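# Crack an egg into a bowl, shells into waste bowl

## Task

Break the egg open and tip its contents (a single firm yolk, no white) into the white bowl, then place both shell halves in the dark green waste bowl. The egg splits cleanly only when struck or pressed firmly around its middle (by a knock, a fingertip or the table); pressing near either end, or pressing much too hard anywhere, before the halves separate crushes it and fails the job. After the split the halves can be pulled apart. Both bowls must end upright with their contents at rest, nothing may be held in place only by the robot, and the hand must release everything and withdraw at the end.

## Robot and tools

Robot: one arm ending in a five-finger right hand. Positions are reported in the scene frame: origin on the tabletop below the arm base, +z up, +y to the left when facing along +x. The arm base may be slightly tilted. Nothing may leave the table.

Hand point: a spot 0.05 m in front of the palm, where index pad meets thumb tip in a pinch. Its own axes: +z along straight fingers (which extend 0.06-0.07 m past it), +y out of the palm, +x across the palm toward the little finger. Across the palm the hand spans 0.08 m on the little-finger side and 0.02 m (thumb swung in front) to 0.09 m on the thumb side. A wrist bracket on the little-finger side sits 0.03 m beyond the point in +y and 0.11 m across; it can collide. A full-hand wrap grips objects 0.035-0.08 m wide, with the object centred toward the wrist; swing the thumb in before reaching the object.

Row format (14 numbers, each -1 to 1): dx, dy, dz, rx, ry, rz, little, ring, middle, index, thumb_bend, thumb_turn, force_limit, speed. The first six are an offset, not a pose: a target relative to the hand point's measured pose at the start of the action, expressed in the hand point's own axes; 1.0 equals 0.6 m of translation or 180 degrees; rx, ry, rz form a single rotation vector. Every row of an action is relative to that same start, not to the prior row. The six motor values are absolute targets: +1 open/straight, -1 closed (fingers curled; thumb_bend fully bent; thumb_turn in front of the palm). Pinch is roughly index -0.22, thumb_bend -0.75, thumb_turn -0.57. force_limit maps -1..+1 to about 0..10 N at the fingertip (0..15 N for both thumb motors) and only stops closing motors. speed maps -1..+1 from near zero to full (whole travel in 0.6 s); close at -0.9 or slower for a gentle hold.

execute_actions(actions): a list of actions; each action is a table of up to 15 rows, one row per 1/30 s step, the last row repeated to fill 15 steps. Empty list just returns state and images. The first action's start pose is the last one reported.

move(target, speed, stop_force, blocking): target is one 14-number row, offsets taken from the pose in the most recent result showing one. Straight path at up to speed m/s (0.002-0.5, default 0.25; rotation up to twice that in rad/s), lasting 0.5-10 s. It does not avoid obstacles and can overshoot speed near full reach. The arm is stiff: aiming even slightly past a firm contact may trigger a fault. stop_force (9-40 N, only after 0.2 s of scene time, not with blocking=false) ends the path when the wrist sensor sees that much added resistance along the target line; go very slowly with it, and expect the press to briefly exceed it. Omit it when backing off something. blocking=false returns after 0.5 s while motion continues; then use wait or stop before new motion. The result adds a move: line: done, contact, held, off_target, moving, fault, plus limits (paced = pose clipped; held = steps blocked) and distance to target.

wait(seconds 0-10) lets time pass holding the last command. stop brakes a running move. zoom_image(camera, region [x0,y0,x1,y1] pixels, max 504x504) enlarges part of cam_head_left, cam_head_right (896x504) or cam_wrist (504x504). show_instructions shows reference images. finished_scene(scene) ends the current scene irreversibly.

Motion limits: each step the command is clipped to within 100 mm and 16 degrees of the measured pose; a far target needs several actions, and the arm stops at the last clipped pose. Motion lags commands by about 0.17 s. Position wins over orientation when both cannot be met. A pose unreachable line means the clearance check altered the command.

Results: end_effector_position (m), end_effector_quat_wxyz, velocities, Hand target, Wrist force/torque along the hand point axes (offset up to ~4 N, noise ~2.4 N, saturating near 50 N; pressing shows force pointing back into the arm). hand_measured, hand_stopped_by (moving, target, force, stalled, fault) and hand_load_n (positive = pushed open) follow the motor order. A lost grip shows as loads near 0. To tighten, raise force_limit and send a more-closed target; to loosen, send one more open than measured. Repeating the same numbers keeps a grip.

Avoid: joint torque over 138 N m (pan, lift, elbow) or 25.7 N m (wrists), or 150 N on the arm, which halts it for 10 s; motor overheating (warning at 70 °C, brakes at 85 °C); fast impacts, drops, slips and heavy pushes; squeezing the egg near its ends or too hard before it is split. Camera calibration (intrinsics, distortion, world-to-camera transforms) is given per camera and may be off by a few degrees and millimetres.

Each tool is called after "Call:" as name(argument=value, ...), one argument or row to a line, values as JSON.

Reference images:

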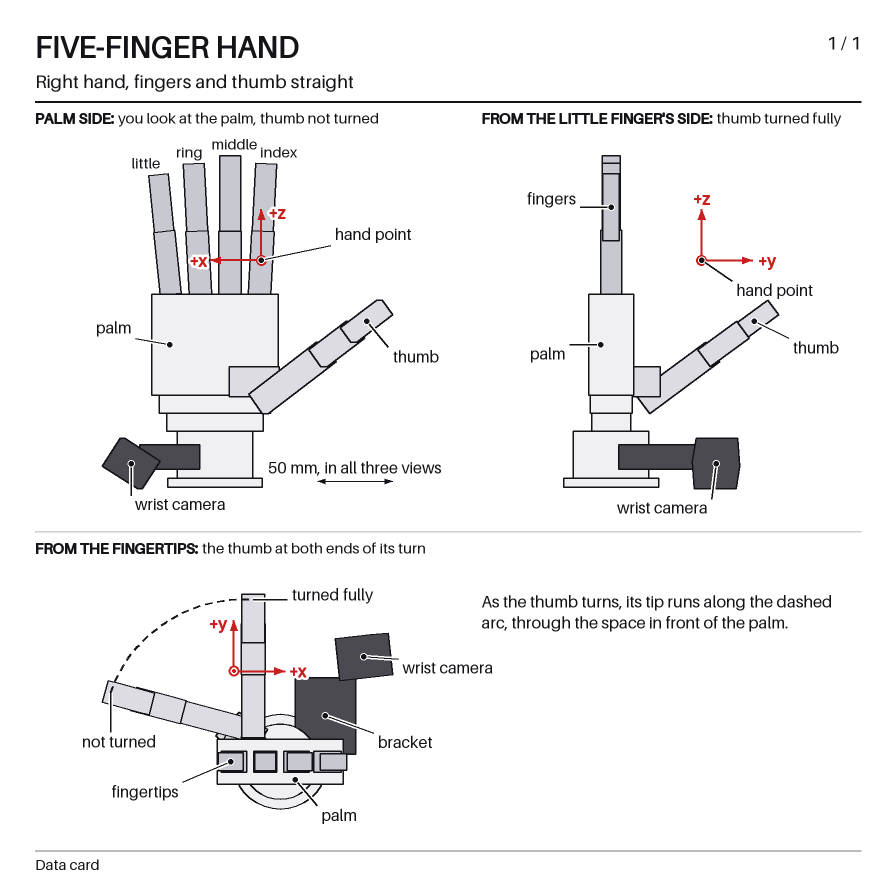

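## Session

Call:
execute_actions(
  actions=[],
)

Scene clock: 0.00 s.
end_effector_position=(+0.1220, +0.4059, +0.2340) hand_measured=(+1.000, +1.000, +1.000, +1.000, +1.000, +1.000) hand_load_n=(+0.0, +0.0, +0.0, +0.0, +0.0, +0.0) hand_stopped_by=(target, target, target, target, target, target) hand_force_limit=0.00 hand_speed=-0.80 end_effector_quat_wxyz=(+0.070, -0.433, +0.898, +0.026) end_effector_velocity=(-0.000, -0.001, -0.000) end_effector_angular_velocity=(-0.002, -0.000, +0.001)
Joint positions: [ 0.99  -0.519  1.716  0.737  2.098 -1.362]
Joint velocities: [ 0.    -0.     0.     0.002  0.001  0.   ]
Wrist force (N, on the end effector, along its own x y z axes, offset not removed): no reading
Wrist torque (N m, same axes, about the end effector's origin, offset not removed): no reading
Hand target: +0.122, +0.406, +0.234; +0.070, -0.433, +0.898, +0.026

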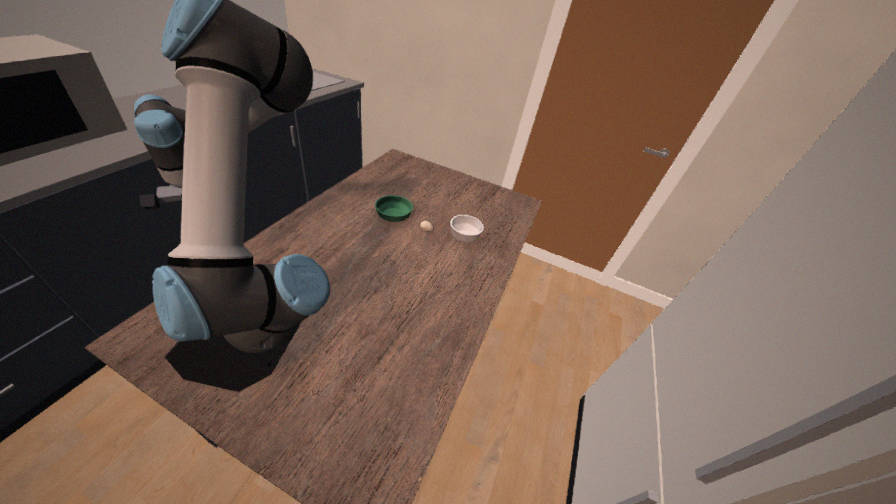

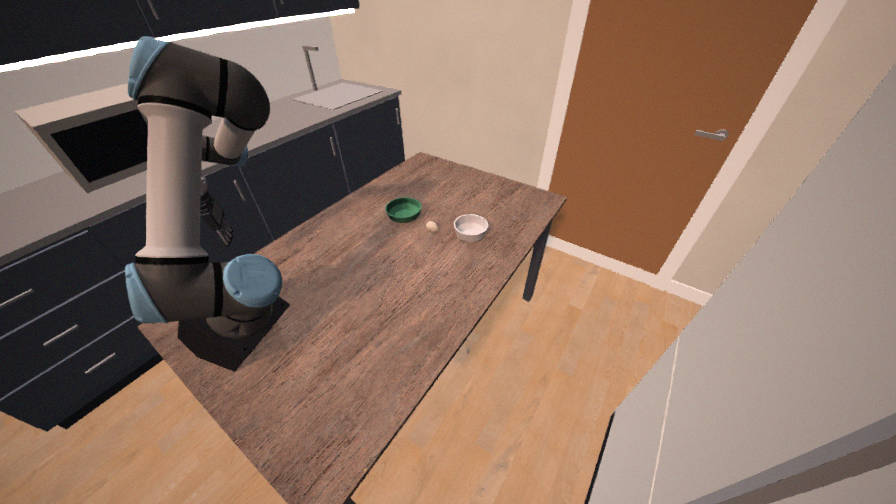

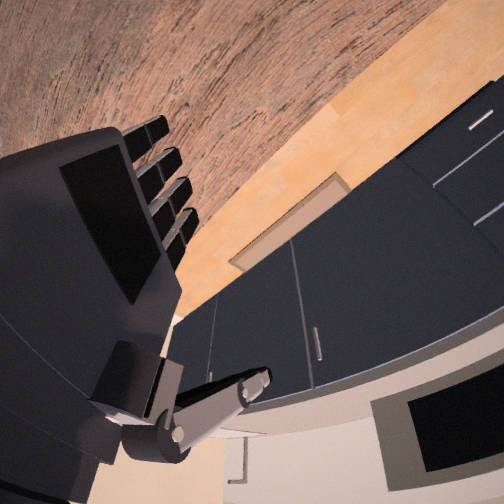

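Call:
move(
  target=[0,-0.95,0,0,0,0,1,1,1,1,1,1,0,0],
  speed=0.4,
)

Call:
move(
  target=[0.1,-0.3,0,0,0,0,1,1,1,1,1,1,0,0],
  speed=0.4,
)

Scene clock: 43.27 s.
end_effector_position=(+0.5667, +0.0508, +0.2409) hand_measured=(+1.000, +1.000, +1.000, +1.000, +1.000, +1.000) hand_load_n=(+0.0, +0.0, +0.0, +0.0, +0.0, +0.0) hand_stopped_by=(target, target, target, target, target, target) hand_force_limit=0.00 hand_speed=0.00 end_effector_quat_wxyz=(+0.070, -0.433, +0.898, +0.027) end_effector_velocity=(+0.002, -0.000, -0.000) end_effector_angular_velocity=(+0.001, +0.003, +0.002)
Joint positions: [ 0.032 -0.951  1.299  0.941  2.141 -2.502]
Joint velocities: [-0.001  0.006 -0.011  0.008 -0.002 -0.001]
Wrist force (N, on the end effector, along its own x y z axes, offset not removed): [-2.9 -2.4 0.4]
Wrist torque (N m, same axes, about the end effector's origin, offset not removed): [-0.25 0.45 -0.30]
Hand target: +0.567, +0.051, +0.241; +0.070, -0.433, +0.898, +0.027
Off the commanded pose: 0.001 m, 0 deg.
move: done
camera_calibration (this result's frames):
cam_wrist: T_world_to_cam=[[-0.688798, 0.724835, -0.0130906, 0.363197], [0.534132, 0.51962, 0.666856, -0.4896], [0.490163, 0.452337, -0.745071, 0.00366288], [0, 0, 0, 1]] pos_world=[0.509885, -0.0105084, 0.333976]

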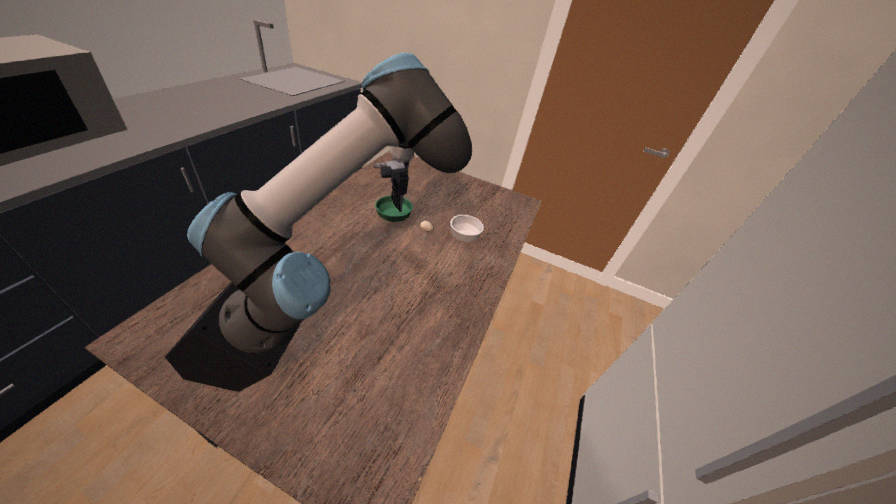

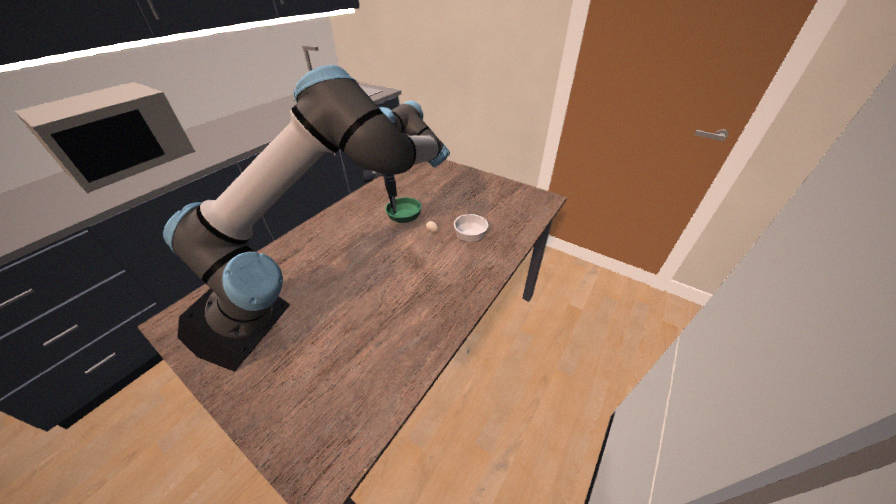

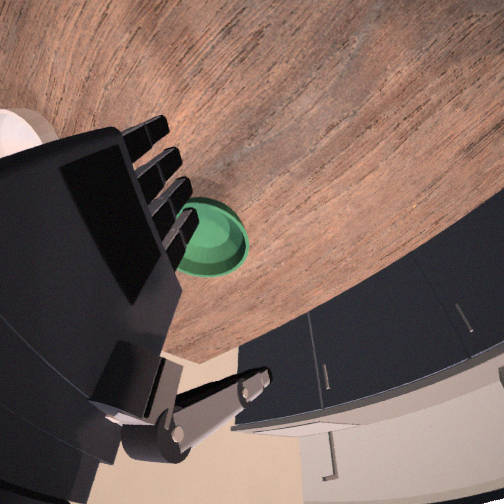

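Scene clock: 44.57 s.
end_effector_position=(+0.6702, -0.1078, +0.2339) hand_measured=(+1.000, +1.000, +1.000, +1.000, +1.000, +1.000) hand_load_n=(+0.0, +0.0, +0.0, +0.0, +0.0, +0.0) hand_stopped_by=(target, target, target, target, target, target) hand_force_limit=0.00 hand_speed=0.00 end_effector_quat_wxyz=(+0.070, -0.433, +0.898, +0.027) end_effector_velocity=(+0.002, -0.001, -0.000) end_effector_angular_velocity=(+0.001, +0.005, +0.002)
Joint positions: [-0.188 -0.835  0.785  1.215  2.066 -2.743]
Joint velocities: [-0.001  0.013 -0.024  0.016  0.    -0.   ]
Wrist force (N, on the end effector, along its own x y z axes, offset not removed): [-2.4 -2.7 1.1]
Wrist torque (N m, same axes, about the end effector's origin, offset not removed): [-0.34 0.16 -0.36]
Hand target: +0.670, -0.108, +0.234; +0.070, -0.433, +0.898, +0.027
Off the commanded pose: 0.000 m, 0 deg.
move: done
camera_calibration (this result's frames):
cam_wrist: T_world_to_cam=[[-0.688651, 0.724972, -0.0132466, 0.549298], [0.533865, 0.519311, 0.667311, -0.457799], [0.490661, 0.452473, -0.744661, 0.019007], [0, 0, 0, 1]] pos_world=[0.613352, -0.169086, 0.326925]

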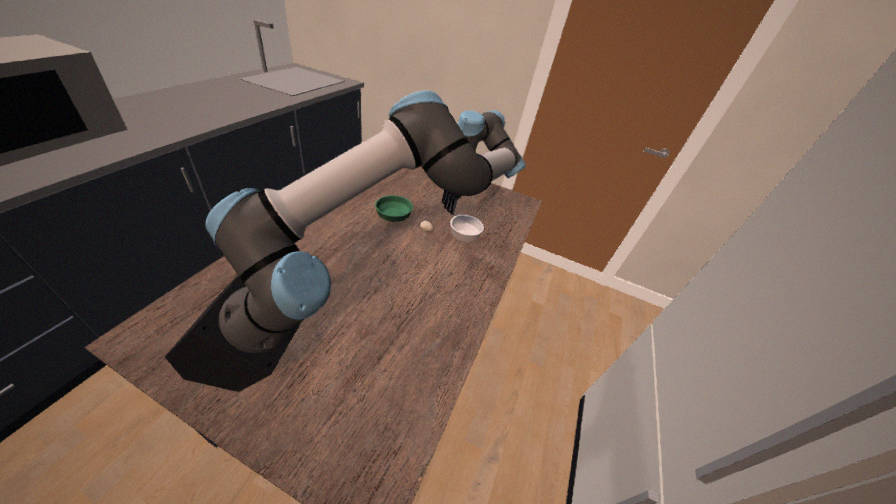

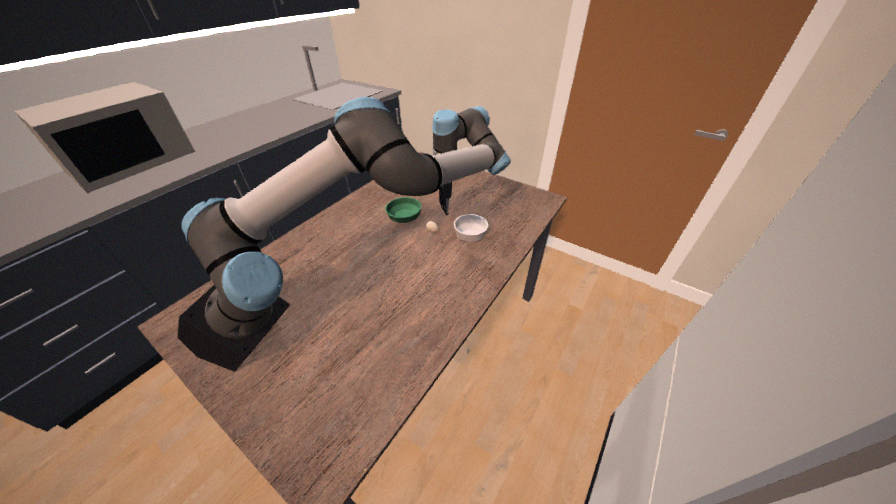

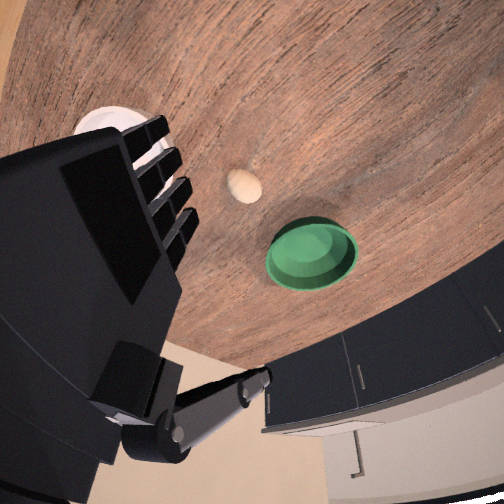

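Call:
zoom_image(
  camera="cam_wrist",
  region=[180,120,320,260],
)

Call:
zoom_image(
  camera="cam_head_left",
  region=[360,180,500,260],
)

Region (180, 120, 320, 260) of cam_wrist's 504x504 image, scaled by 3.600, with more detail than that image has.

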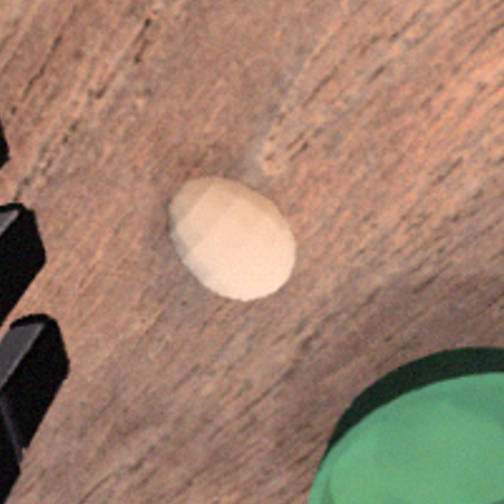

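Region (360, 180, 500, 260) of cam_head_left's 896x504 image, scaled by 3.600, with more detail than that image has; it fills the top 288 rows of this view, and the rest is white.

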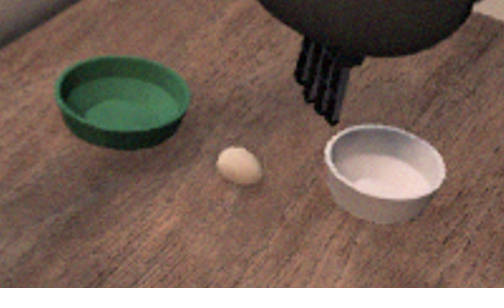

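Call:
move(
  target=[-0.117,0,0.243,0.300,-0.071,-0.216,1,1,0.2,0.2,0.5,-1,-0.5,0],
  speed=0.2,
)

Scene clock: 128.97 s.
end_effector_position=(+0.7281, -0.0375, +0.1007) hand_measured=(+1.000, +1.000, +0.200, +0.200, +0.500, -1.000) hand_load_n=(+0.0, +0.0, +0.0, +0.0, +0.0, +0.0) hand_stopped_by=(target, target, target, target, target, target) hand_force_limit=-0.50 hand_speed=0.00 end_effector_quat_wxyz=(-0.353, +0.612, -0.613, +0.353) end_effector_velocity=(+0.000, +0.001, -0.003) end_effector_angular_velocity=(-0.004, -0.013, +0.005)
Joint positions: [-0.267 -1.067  1.71  -0.411  1.63  -3.81 ]
Joint velocities: [-0.006  0.003  0.009 -0.021 -0.015 -0.007]
Wrist force (N, on the end effector, along its own x y z axes, offset not removed): [-4.8 -1.1 1.8]
Wrist torque (N m, same axes, about the end effector's origin, offset not removed): [-0.15 0.66 -0.37]
Hand target: +0.728, -0.037, +0.101; -0.354, +0.612, -0.612, +0.354
Off the commanded pose: 0.001 m, 0 deg.
move: done
camera_calibration (this result's frames):
cam_wrist: T_world_to_cam=[[-0.477761, 0.135887, -0.867917, 0.446928], [-0.42251, 0.830653, 0.362631, 0.302406], [0.770214, 0.539954, -0.33944, -0.381457], [0, 0, 0, 1]] pos_world=[0.635098, -0.105957, 0.148752]

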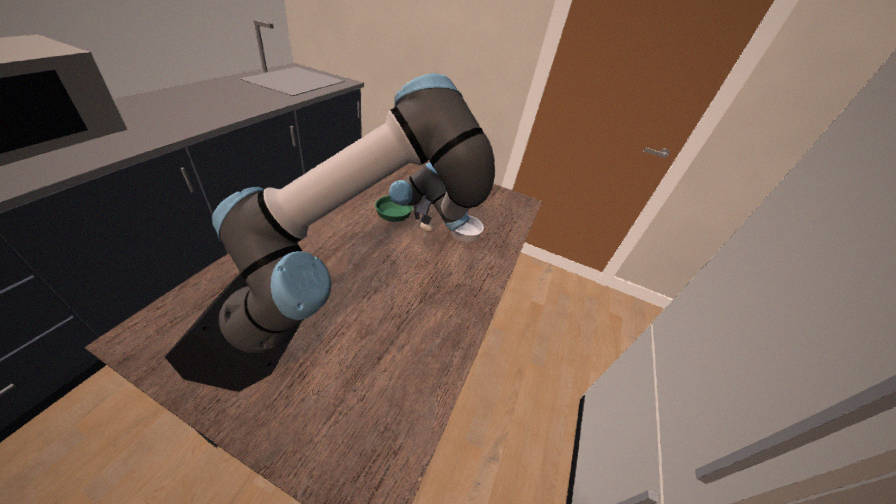

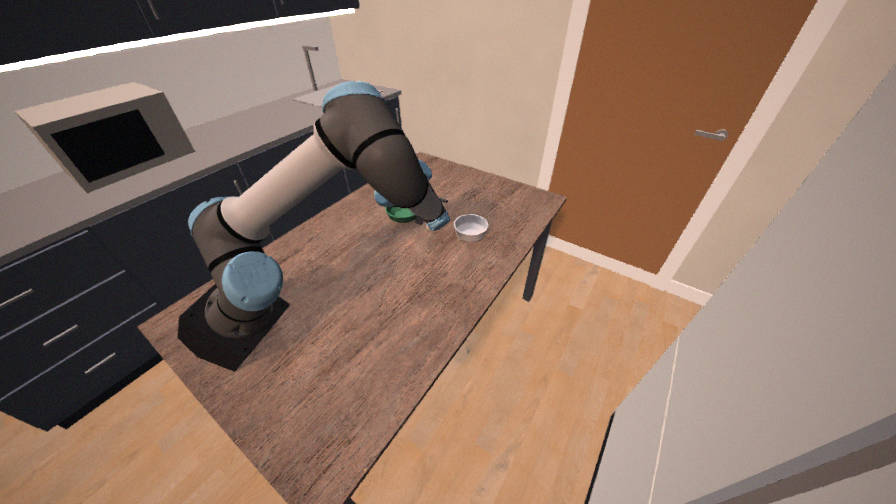

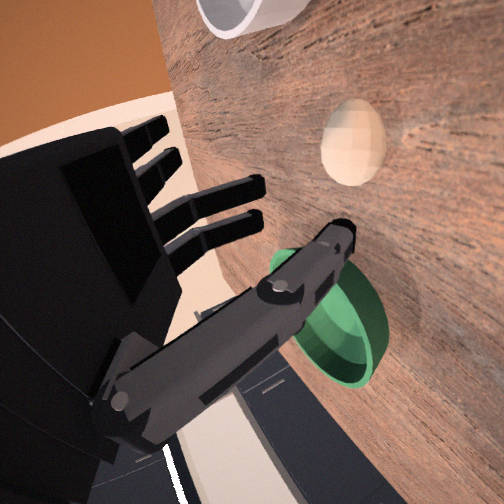

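Call:
move(
  target=[0,0.087,0.05,0,0,0,1,1,0.2,0.2,0.5,-1,-0.5,0],
  speed=0.08,
)

Call:
zoom_image(
  camera="cam_head_left",
  region=[360,170,500,250],
)

Scene clock: 140.63 s.
end_effector_position=(+0.7279, -0.0374, +0.0409) hand_measured=(+1.000, +1.000, +0.200, +0.200, +0.500, -1.000) hand_load_n=(+0.0, +0.0, +0.0, +0.0, +0.0, +0.0) hand_stopped_by=(target, target, target, target, target, target) hand_force_limit=-0.50 hand_speed=0.00 end_effector_quat_wxyz=(-0.353, +0.612, -0.613, +0.353) end_effector_velocity=(+0.001, -0.001, -0.002) end_effector_angular_velocity=(-0.001, -0.001, -0.002)
Joint positions: [-0.334 -0.979  1.71  -0.5    1.566 -3.825]
Joint velocities: [-0.003  0.004 -0.001 -0.005 -0.002 -0.001]
Wrist force (N, on the end effector, along its own x y z axes, offset not removed): [-2.8 -0.5 1.9]
Wrist torque (N m, same axes, about the end effector's origin, offset not removed): [0.20 0.16 -0.16]
Hand target: +0.728, -0.037, +0.041; -0.353, +0.612, -0.613, +0.353
Off the commanded pose: 0.000 m, 0 deg.
move: done
camera_calibration (this result's frames):
cam_wrist: T_world_to_cam=[[-0.477761, 0.135994, -0.8679, 0.394908], [-0.422485, 0.830626, 0.362722, 0.323902], [0.770228, 0.539969, -0.339385, -0.401648], [0, 0, 0, 1]] pos_world=[0.634876, -0.105869, 0.088941]

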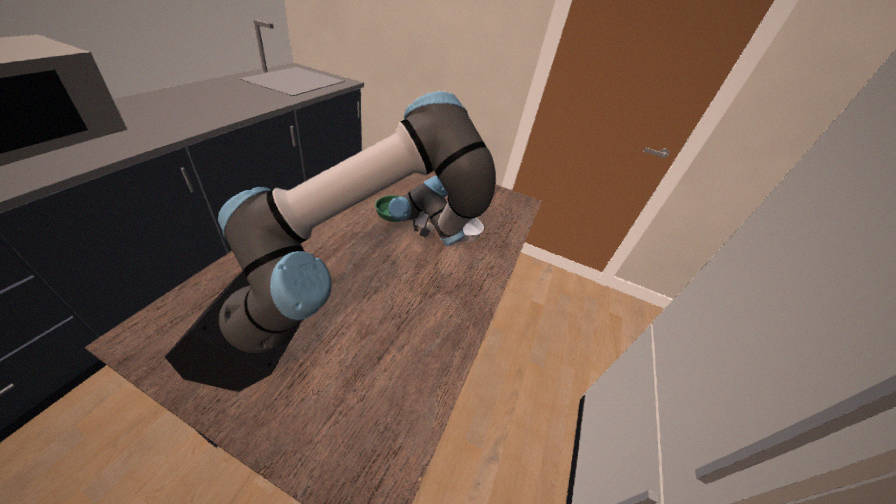

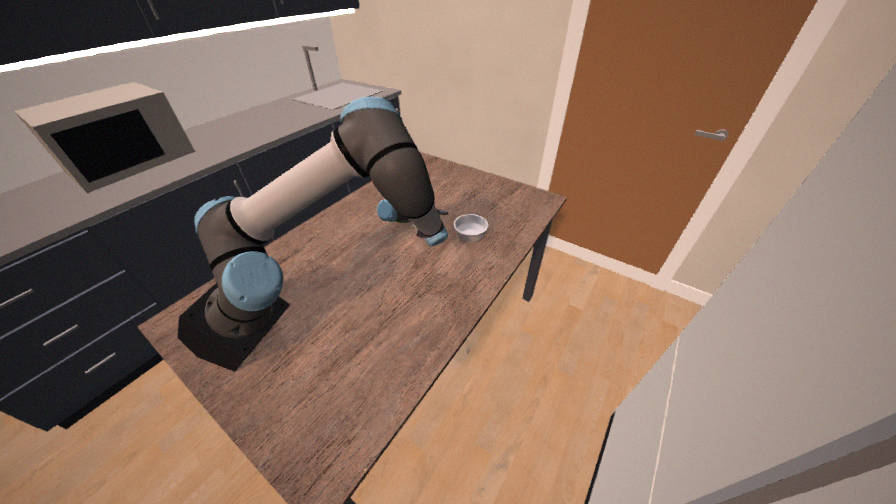

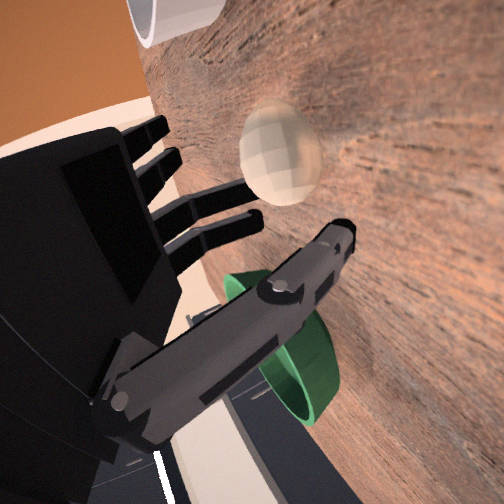

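Region (360, 170, 500, 250) of cam_head_left's 896x504 image, scaled by 3.600, with more detail than that image has; it fills the top 288 rows of this view, and the rest is white.

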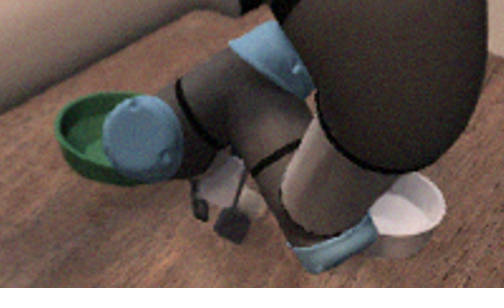

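Call:
move(
  target=[0,-0.01,0,-0.111,0,0,1,1,0.5,0.5,0.5,-1,-0.5,0],
  speed=0.08,
)

Scene clock: 157.40 s.
end_effector_position=(+0.7309, -0.0375, +0.0460) hand_measured=(+1.000, +1.000, +0.500, +0.500, +0.500, -1.000) hand_load_n=(+0.0, +0.0, +0.0, +0.0, +0.0, +0.0) hand_stopped_by=(target, target, target, target, target, target) hand_force_limit=-0.50 hand_speed=0.00 end_effector_quat_wxyz=(-0.242, +0.664, -0.665, +0.242) end_effector_velocity=(+0.000, -0.000, -0.000) end_effector_angular_velocity=(+0.001, +0.016, +0.000)
Joint positions: [-0.235 -0.866  1.358  0.025  1.868 -3.747]
Joint velocities: [ 0.002  0.009 -0.021  0.027  0.01   0.006]
Wrist force (N, on the end effector, along its own x y z axes, offset not removed): [-0.2 -4.0 -1.1]
Wrist torque (N m, same axes, about the end effector's origin, offset not removed): [-0.43 -0.14 -0.15]
Hand target: +0.731, -0.037, +0.046; -0.242, +0.664, -0.665, +0.241
Off the commanded pose: 0.000 m, 0 deg.
move: done
camera_calibration (this result's frames):
cam_wrist: T_world_to_cam=[[-0.744327, 0.135623, -0.653898, 0.585741], [-0.274481, 0.830502, 0.484692, 0.209544], [0.6088, 0.540252, -0.58094, -0.273089], [0, 0, 0, 1]] pos_world=[0.659756, -0.10593, 0.122802]

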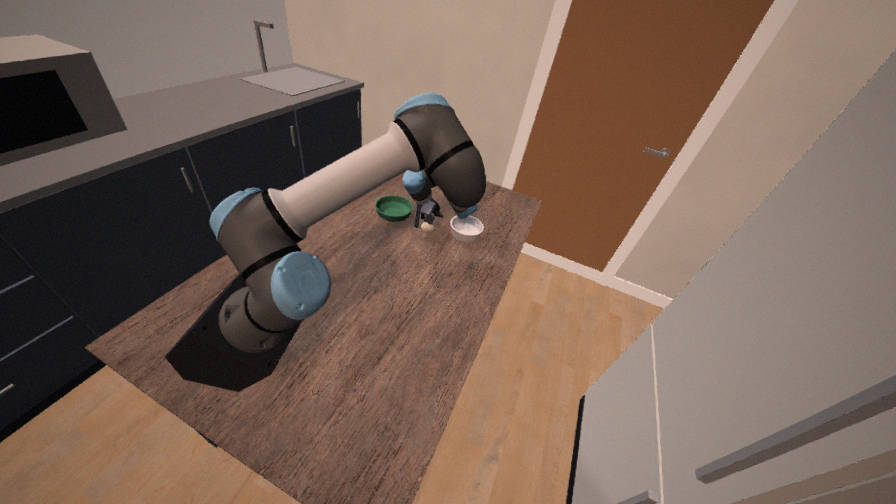

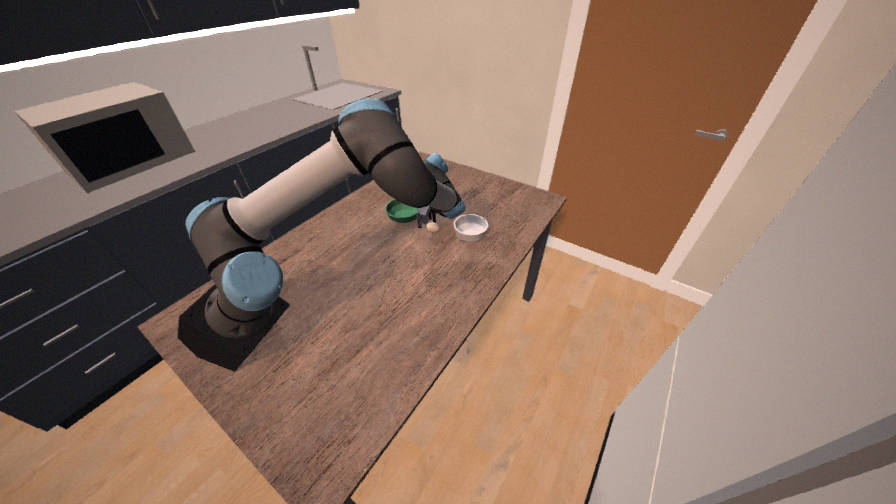

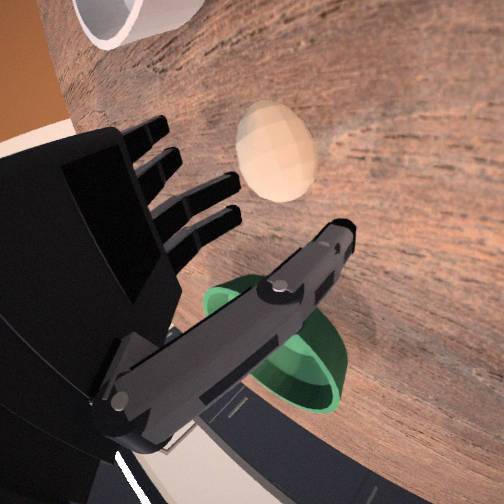

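Call:
move(
  target=[0,0.035,0,0,0,0,1,1,0.5,0.5,0.5,-1,-0.5,0],
  speed=0.03,
)

Call:
zoom_image(
  camera="cam_head_left",
  region=[390,190,470,245],
)

Scene clock: 170.47 s.
end_effector_position=(+0.7150, -0.0374, +0.0327) hand_measured=(+1.000, +1.000, +0.500, +0.500, +0.500, -1.000) hand_load_n=(+0.0, +0.0, +0.0, +0.0, +0.0, +0.0) hand_stopped_by=(target, target, target, target, target, target) hand_force_limit=-0.50 hand_speed=0.00 end_effector_quat_wxyz=(-0.242, +0.664, -0.665, +0.242) end_effector_velocity=(-0.003, -0.000, -0.002) end_effector_angular_velocity=(+0.001, +0.001, +0.000)
Joint positions: [-0.256 -0.881  1.422 -0.027  1.851 -3.758]
Joint velocities: [-0.004 -0.001  0.009 -0.006 -0.003 -0.001]
Wrist force (N, on the end effector, along its own x y z axes, offset not removed): [-1.2 -3.2 1.5]
Wrist torque (N m, same axes, about the end effector's origin, offset not removed): [-0.49 0.18 -0.20]
Hand target: +0.715, -0.037, +0.033; -0.242, +0.664, -0.665, +0.242
Off the commanded pose: 0.000 m, 0 deg.
move: done
camera_calibration (this result's frames):
cam_wrist: T_world_to_cam=[[-0.7444, 0.135653, -0.65381, 0.565286], [-0.274429, 0.830479, 0.484761, 0.211574], [0.608735, 0.540281, -0.580981, -0.271131], [0, 0, 0, 1]] pos_world=[0.643908, -0.105904, 0.109505]

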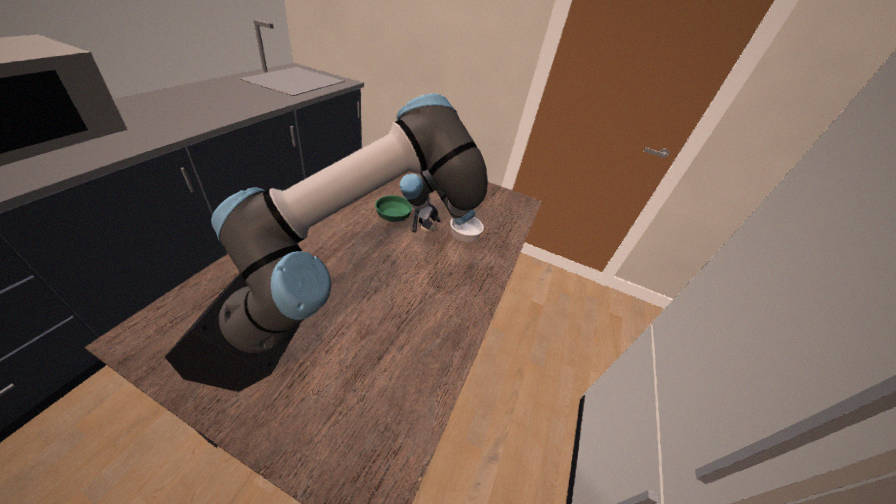

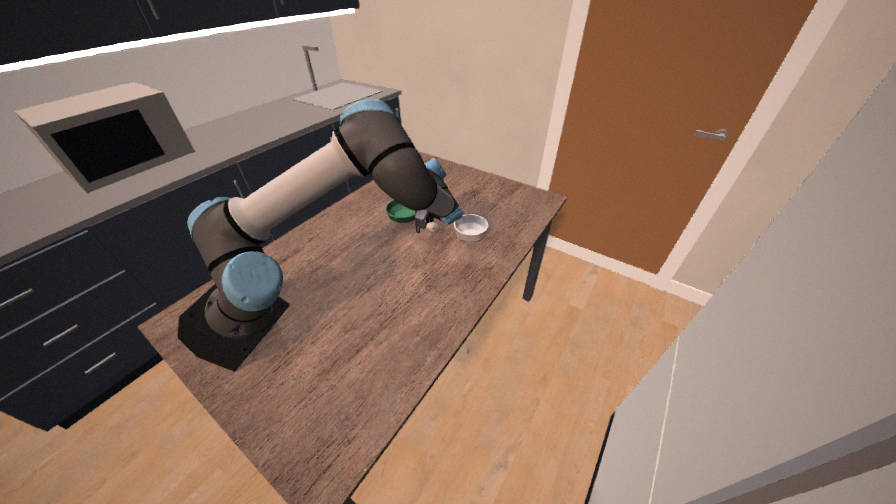

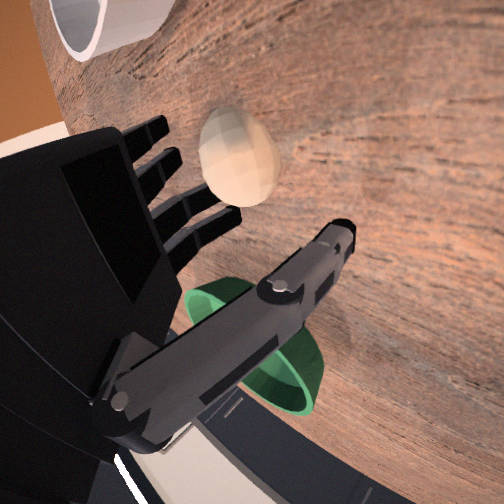

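Region (390, 190, 470, 245) of cam_head_left's 896x504 image, scaled by 6.300, with more detail than that image has; it fills the top 346 rows of this view, and the rest is white.

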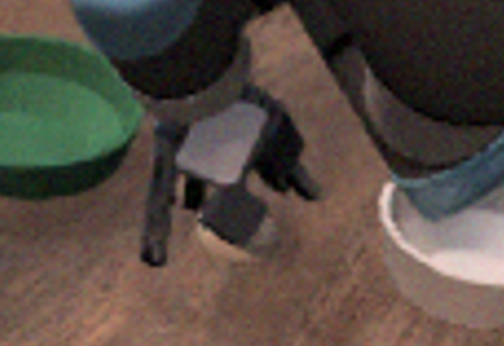

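Call:
move(
  target=[0.02,0,0.01,0,0,0,1,1,0.5,0.5,0.5,-1,-0.5,0],
  speed=0.02,
)

Call:
execute_actions(
  actions=[
    [[0,0,0,0,0,0,1,1,-0.6,-0.6,-0.8,-1,-0.5,-0.9]],
    [[0,0,0,0,0,0,1,1,-0.6,-0.6,-0.8,-1,-0.5,-0.9]],
    [[0,0,0,0,0,0,1,1,-0.6,-0.6,-0.8,-1,-0.5,-0.9]],
    [[0,0,0,0,0,0,1,1,-0.6,-0.6,-0.8,-1,-0.5,-0.9]],
    [[0,0,0,0,0,0,1,1,-0.6,-0.6,-0.8,-1,-0.5,-0.9]],
    [[0,0,0,0,0,0,1,1,-0.6,-0.6,-0.8,-1,-0.5,-0.9]],
  ],
)

Scene clock: 186.67 s.
end_effector_position=(+0.7190, -0.0489, +0.0286) hand_measured=(+1.000, +1.000, +0.500, +0.500, +0.500, -1.000) hand_load_n=(+0.0, +0.0, -5.5, +0.0, +0.0, +0.0) hand_stopped_by=(target, target, target, target, target, target) hand_force_limit=-0.50 hand_speed=0.00 end_effector_quat_wxyz=(-0.242, +0.664, -0.664, +0.242) end_effector_velocity=(+0.002, -0.001, +0.000) end_effector_angular_velocity=(-0.001, -0.003, +0.000)
Joint positions: [-0.274 -0.88   1.406 -0.016  1.833 -3.767]
Joint velocities: [-0.001  0.    -0.004  0.001 -0.002 -0.002]
Wrist force (N, on the end effector, along its own x y z axes, offset not removed): [-27.1 -44.4 -50.0]
Wrist torque (N m, same axes, about the end effector's origin, offset not removed): [2.30 -0.52 -1.53]
Hand target: +0.719, -0.049, +0.028; -0.242, +0.664, -0.665, +0.242
Off the commanded pose: 0.001 m, 0 deg.
move: done
camera_calibration (this result's frames):
cam_wrist: T_world_to_cam=[[-0.744013, 0.13555, -0.654271, 0.566791], [-0.275041, 0.830266, 0.484779, 0.224684], [0.608931, 0.540634, -0.580447, -0.269872], [0, 0, 0, 1]] pos_world=[0.647831, -0.117474, 0.105267]

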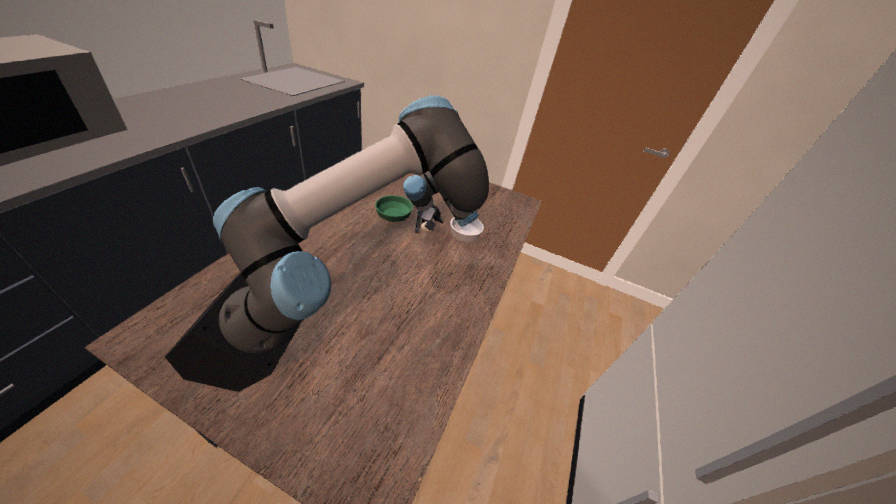

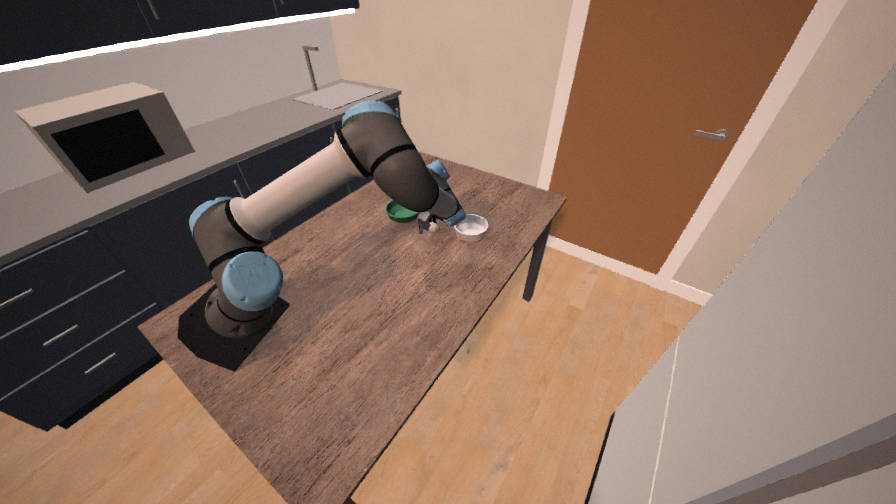

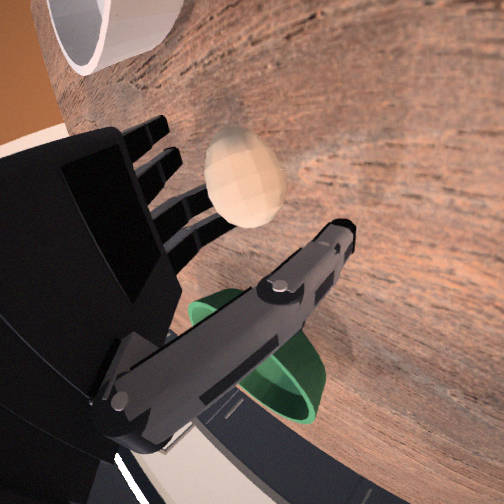

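Scene clock: 189.67 s.
end_effector_position=(+0.7190, -0.0490, +0.0285) hand_measured=(+1.000, +1.000, +0.484, +0.018, +0.196, -1.000) hand_load_n=(+0.0, +0.0, +2.5, +0.0, +0.0, +0.0) hand_stopped_by=(target, target, force, moving, moving, target) hand_force_limit=-0.50 hand_speed=-0.90 end_effector_quat_wxyz=(-0.242, +0.664, -0.664, +0.242) end_effector_velocity=(-0.000, -0.000, -0.001) end_effector_angular_velocity=(+0.000, +0.001, +0.000)
Joint positions: [-0.275 -0.88   1.406 -0.016  1.833 -3.767]
Joint velocities: [-0.001  0.    -0.     0.001 -0.001 -0.   ]
Wrist force (N, on the end effector, along its own x y z axes, offset not removed): [-23.2 -50.0 -50.0]
Wrist torque (N m, same axes, about the end effector's origin, offset not removed): [2.81 -1.41 -1.43]
Hand target: +0.719, -0.049, +0.029; -0.242, +0.664, -0.664, +0.242
Off the commanded pose: 0.000 m, 0 deg.
camera_calibration (this result's frames):
cam_wrist: T_world_to_cam=[[-0.743995, 0.135577, -0.654287, 0.566784], [-0.275014, 0.830283, 0.484766, 0.224784], [0.608966, 0.540601, -0.580441, -0.269902], [0, 0, 0, 1]] pos_world=[0.647864, -0.117568, 0.105209]

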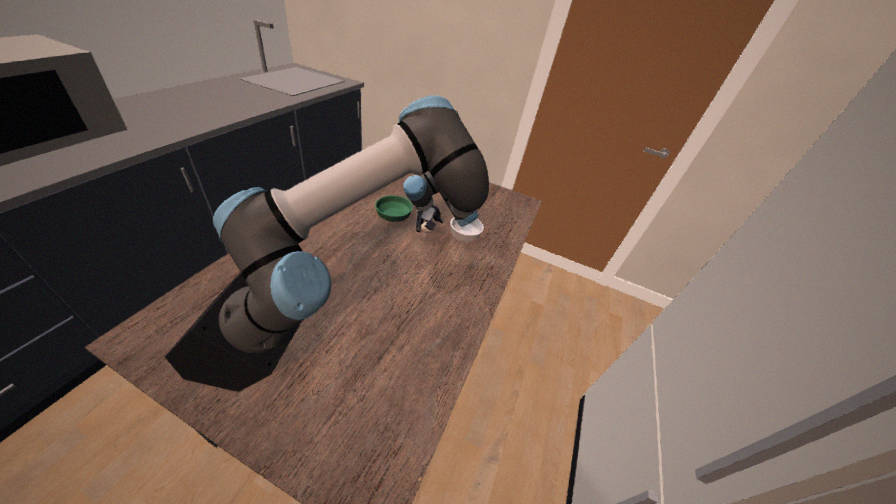

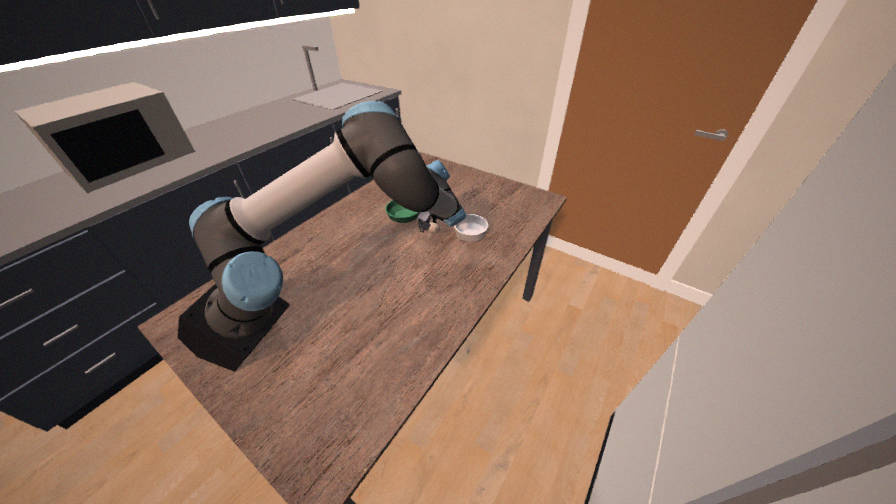

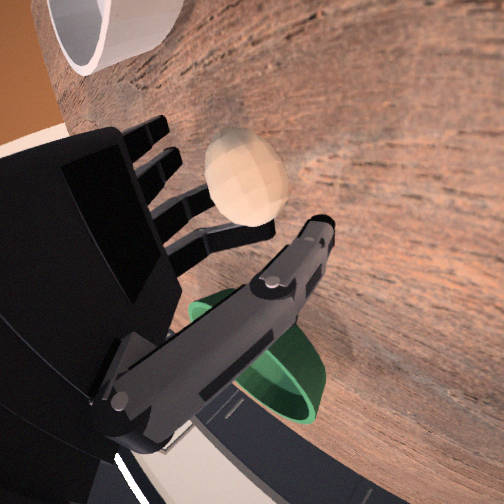

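Call:
move(
  target=[0,-0.04,-0.03,0,0,0,1,1,0.6,0.6,0.6,-1,-0.5,0],
  speed=0.05,
)

Call:
zoom_image(
  camera="cam_head_left",
  region=[390,190,470,245],
)

Scene clock: 198.23 s.
end_effector_position=(+0.7257, -0.0491, +0.0574) hand_measured=(+1.000, +1.000, +0.600, +0.600, +0.600, -1.000) hand_load_n=(+0.0, +0.0, +0.0, +0.0, +0.0, +0.0) hand_stopped_by=(target, target, target, target, target, target) hand_force_limit=-0.50 hand_speed=0.00 end_effector_quat_wxyz=(-0.242, +0.664, -0.664, +0.242) end_effector_velocity=(+0.000, +0.001, +0.002) end_effector_angular_velocity=(+0.000, +0.001, +0.001)
Joint positions: [-0.242 -0.901  1.377  0.04   1.861 -3.751]
Joint velocities: [ 0.003 -0.001 -0.003  0.005  0.002  0.001]
Wrist force (N, on the end effector, along its own x y z axes, offset not removed): [-0.9 -3.9 -1.5]
Wrist torque (N m, same axes, about the end effector's origin, offset not removed): [-0.43 -0.01 -0.18]
Hand target: +0.726, -0.049, +0.058; -0.242, +0.664, -0.664, +0.242
Off the commanded pose: 0.000 m, 0 deg.
move: done
camera_calibration (this result's frames):
cam_wrist: T_world_to_cam=[[-0.743973, 0.135532, -0.654321, 0.590691], [-0.275032, 0.830315, 0.484701, 0.212674], [0.608985, 0.540563, -0.580456, -0.257183], [0, 0, 0, 1]] pos_world=[0.65457, -0.11762, 0.134135]

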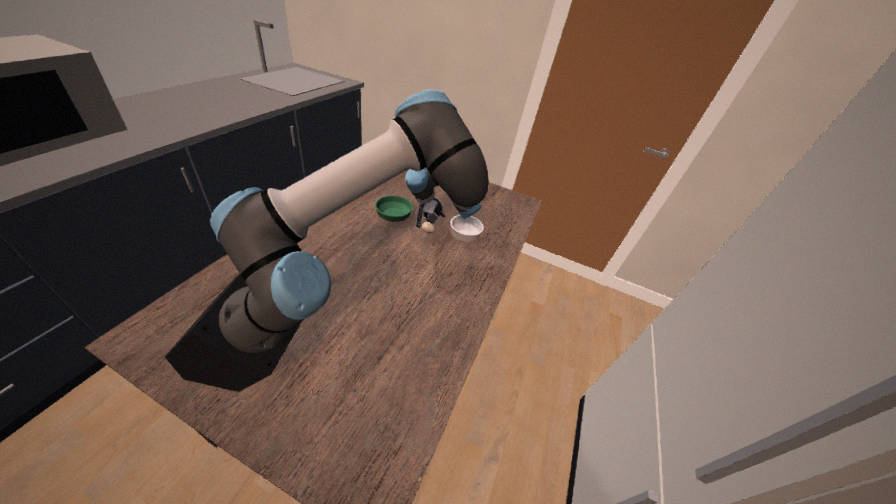

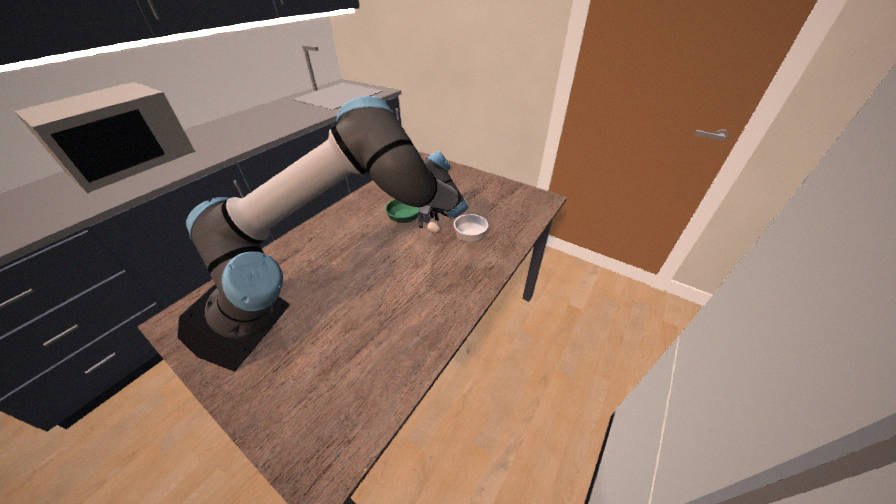

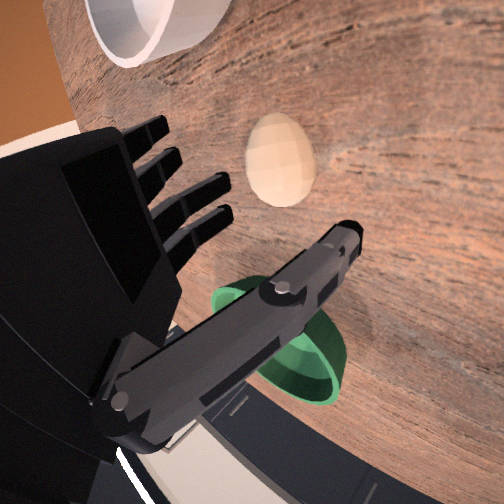

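Region (390, 190, 470, 245) of cam_head_left's 896x504 image, scaled by 6.300, with more detail than that image has; it fills the top 346 rows of this view, and the rest is white.

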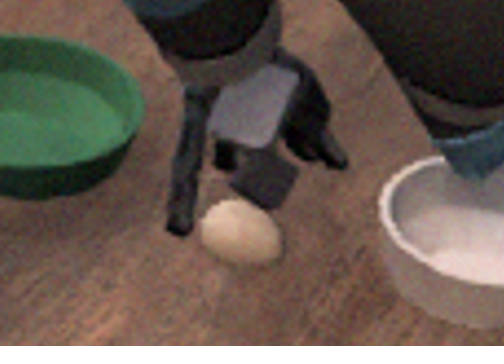

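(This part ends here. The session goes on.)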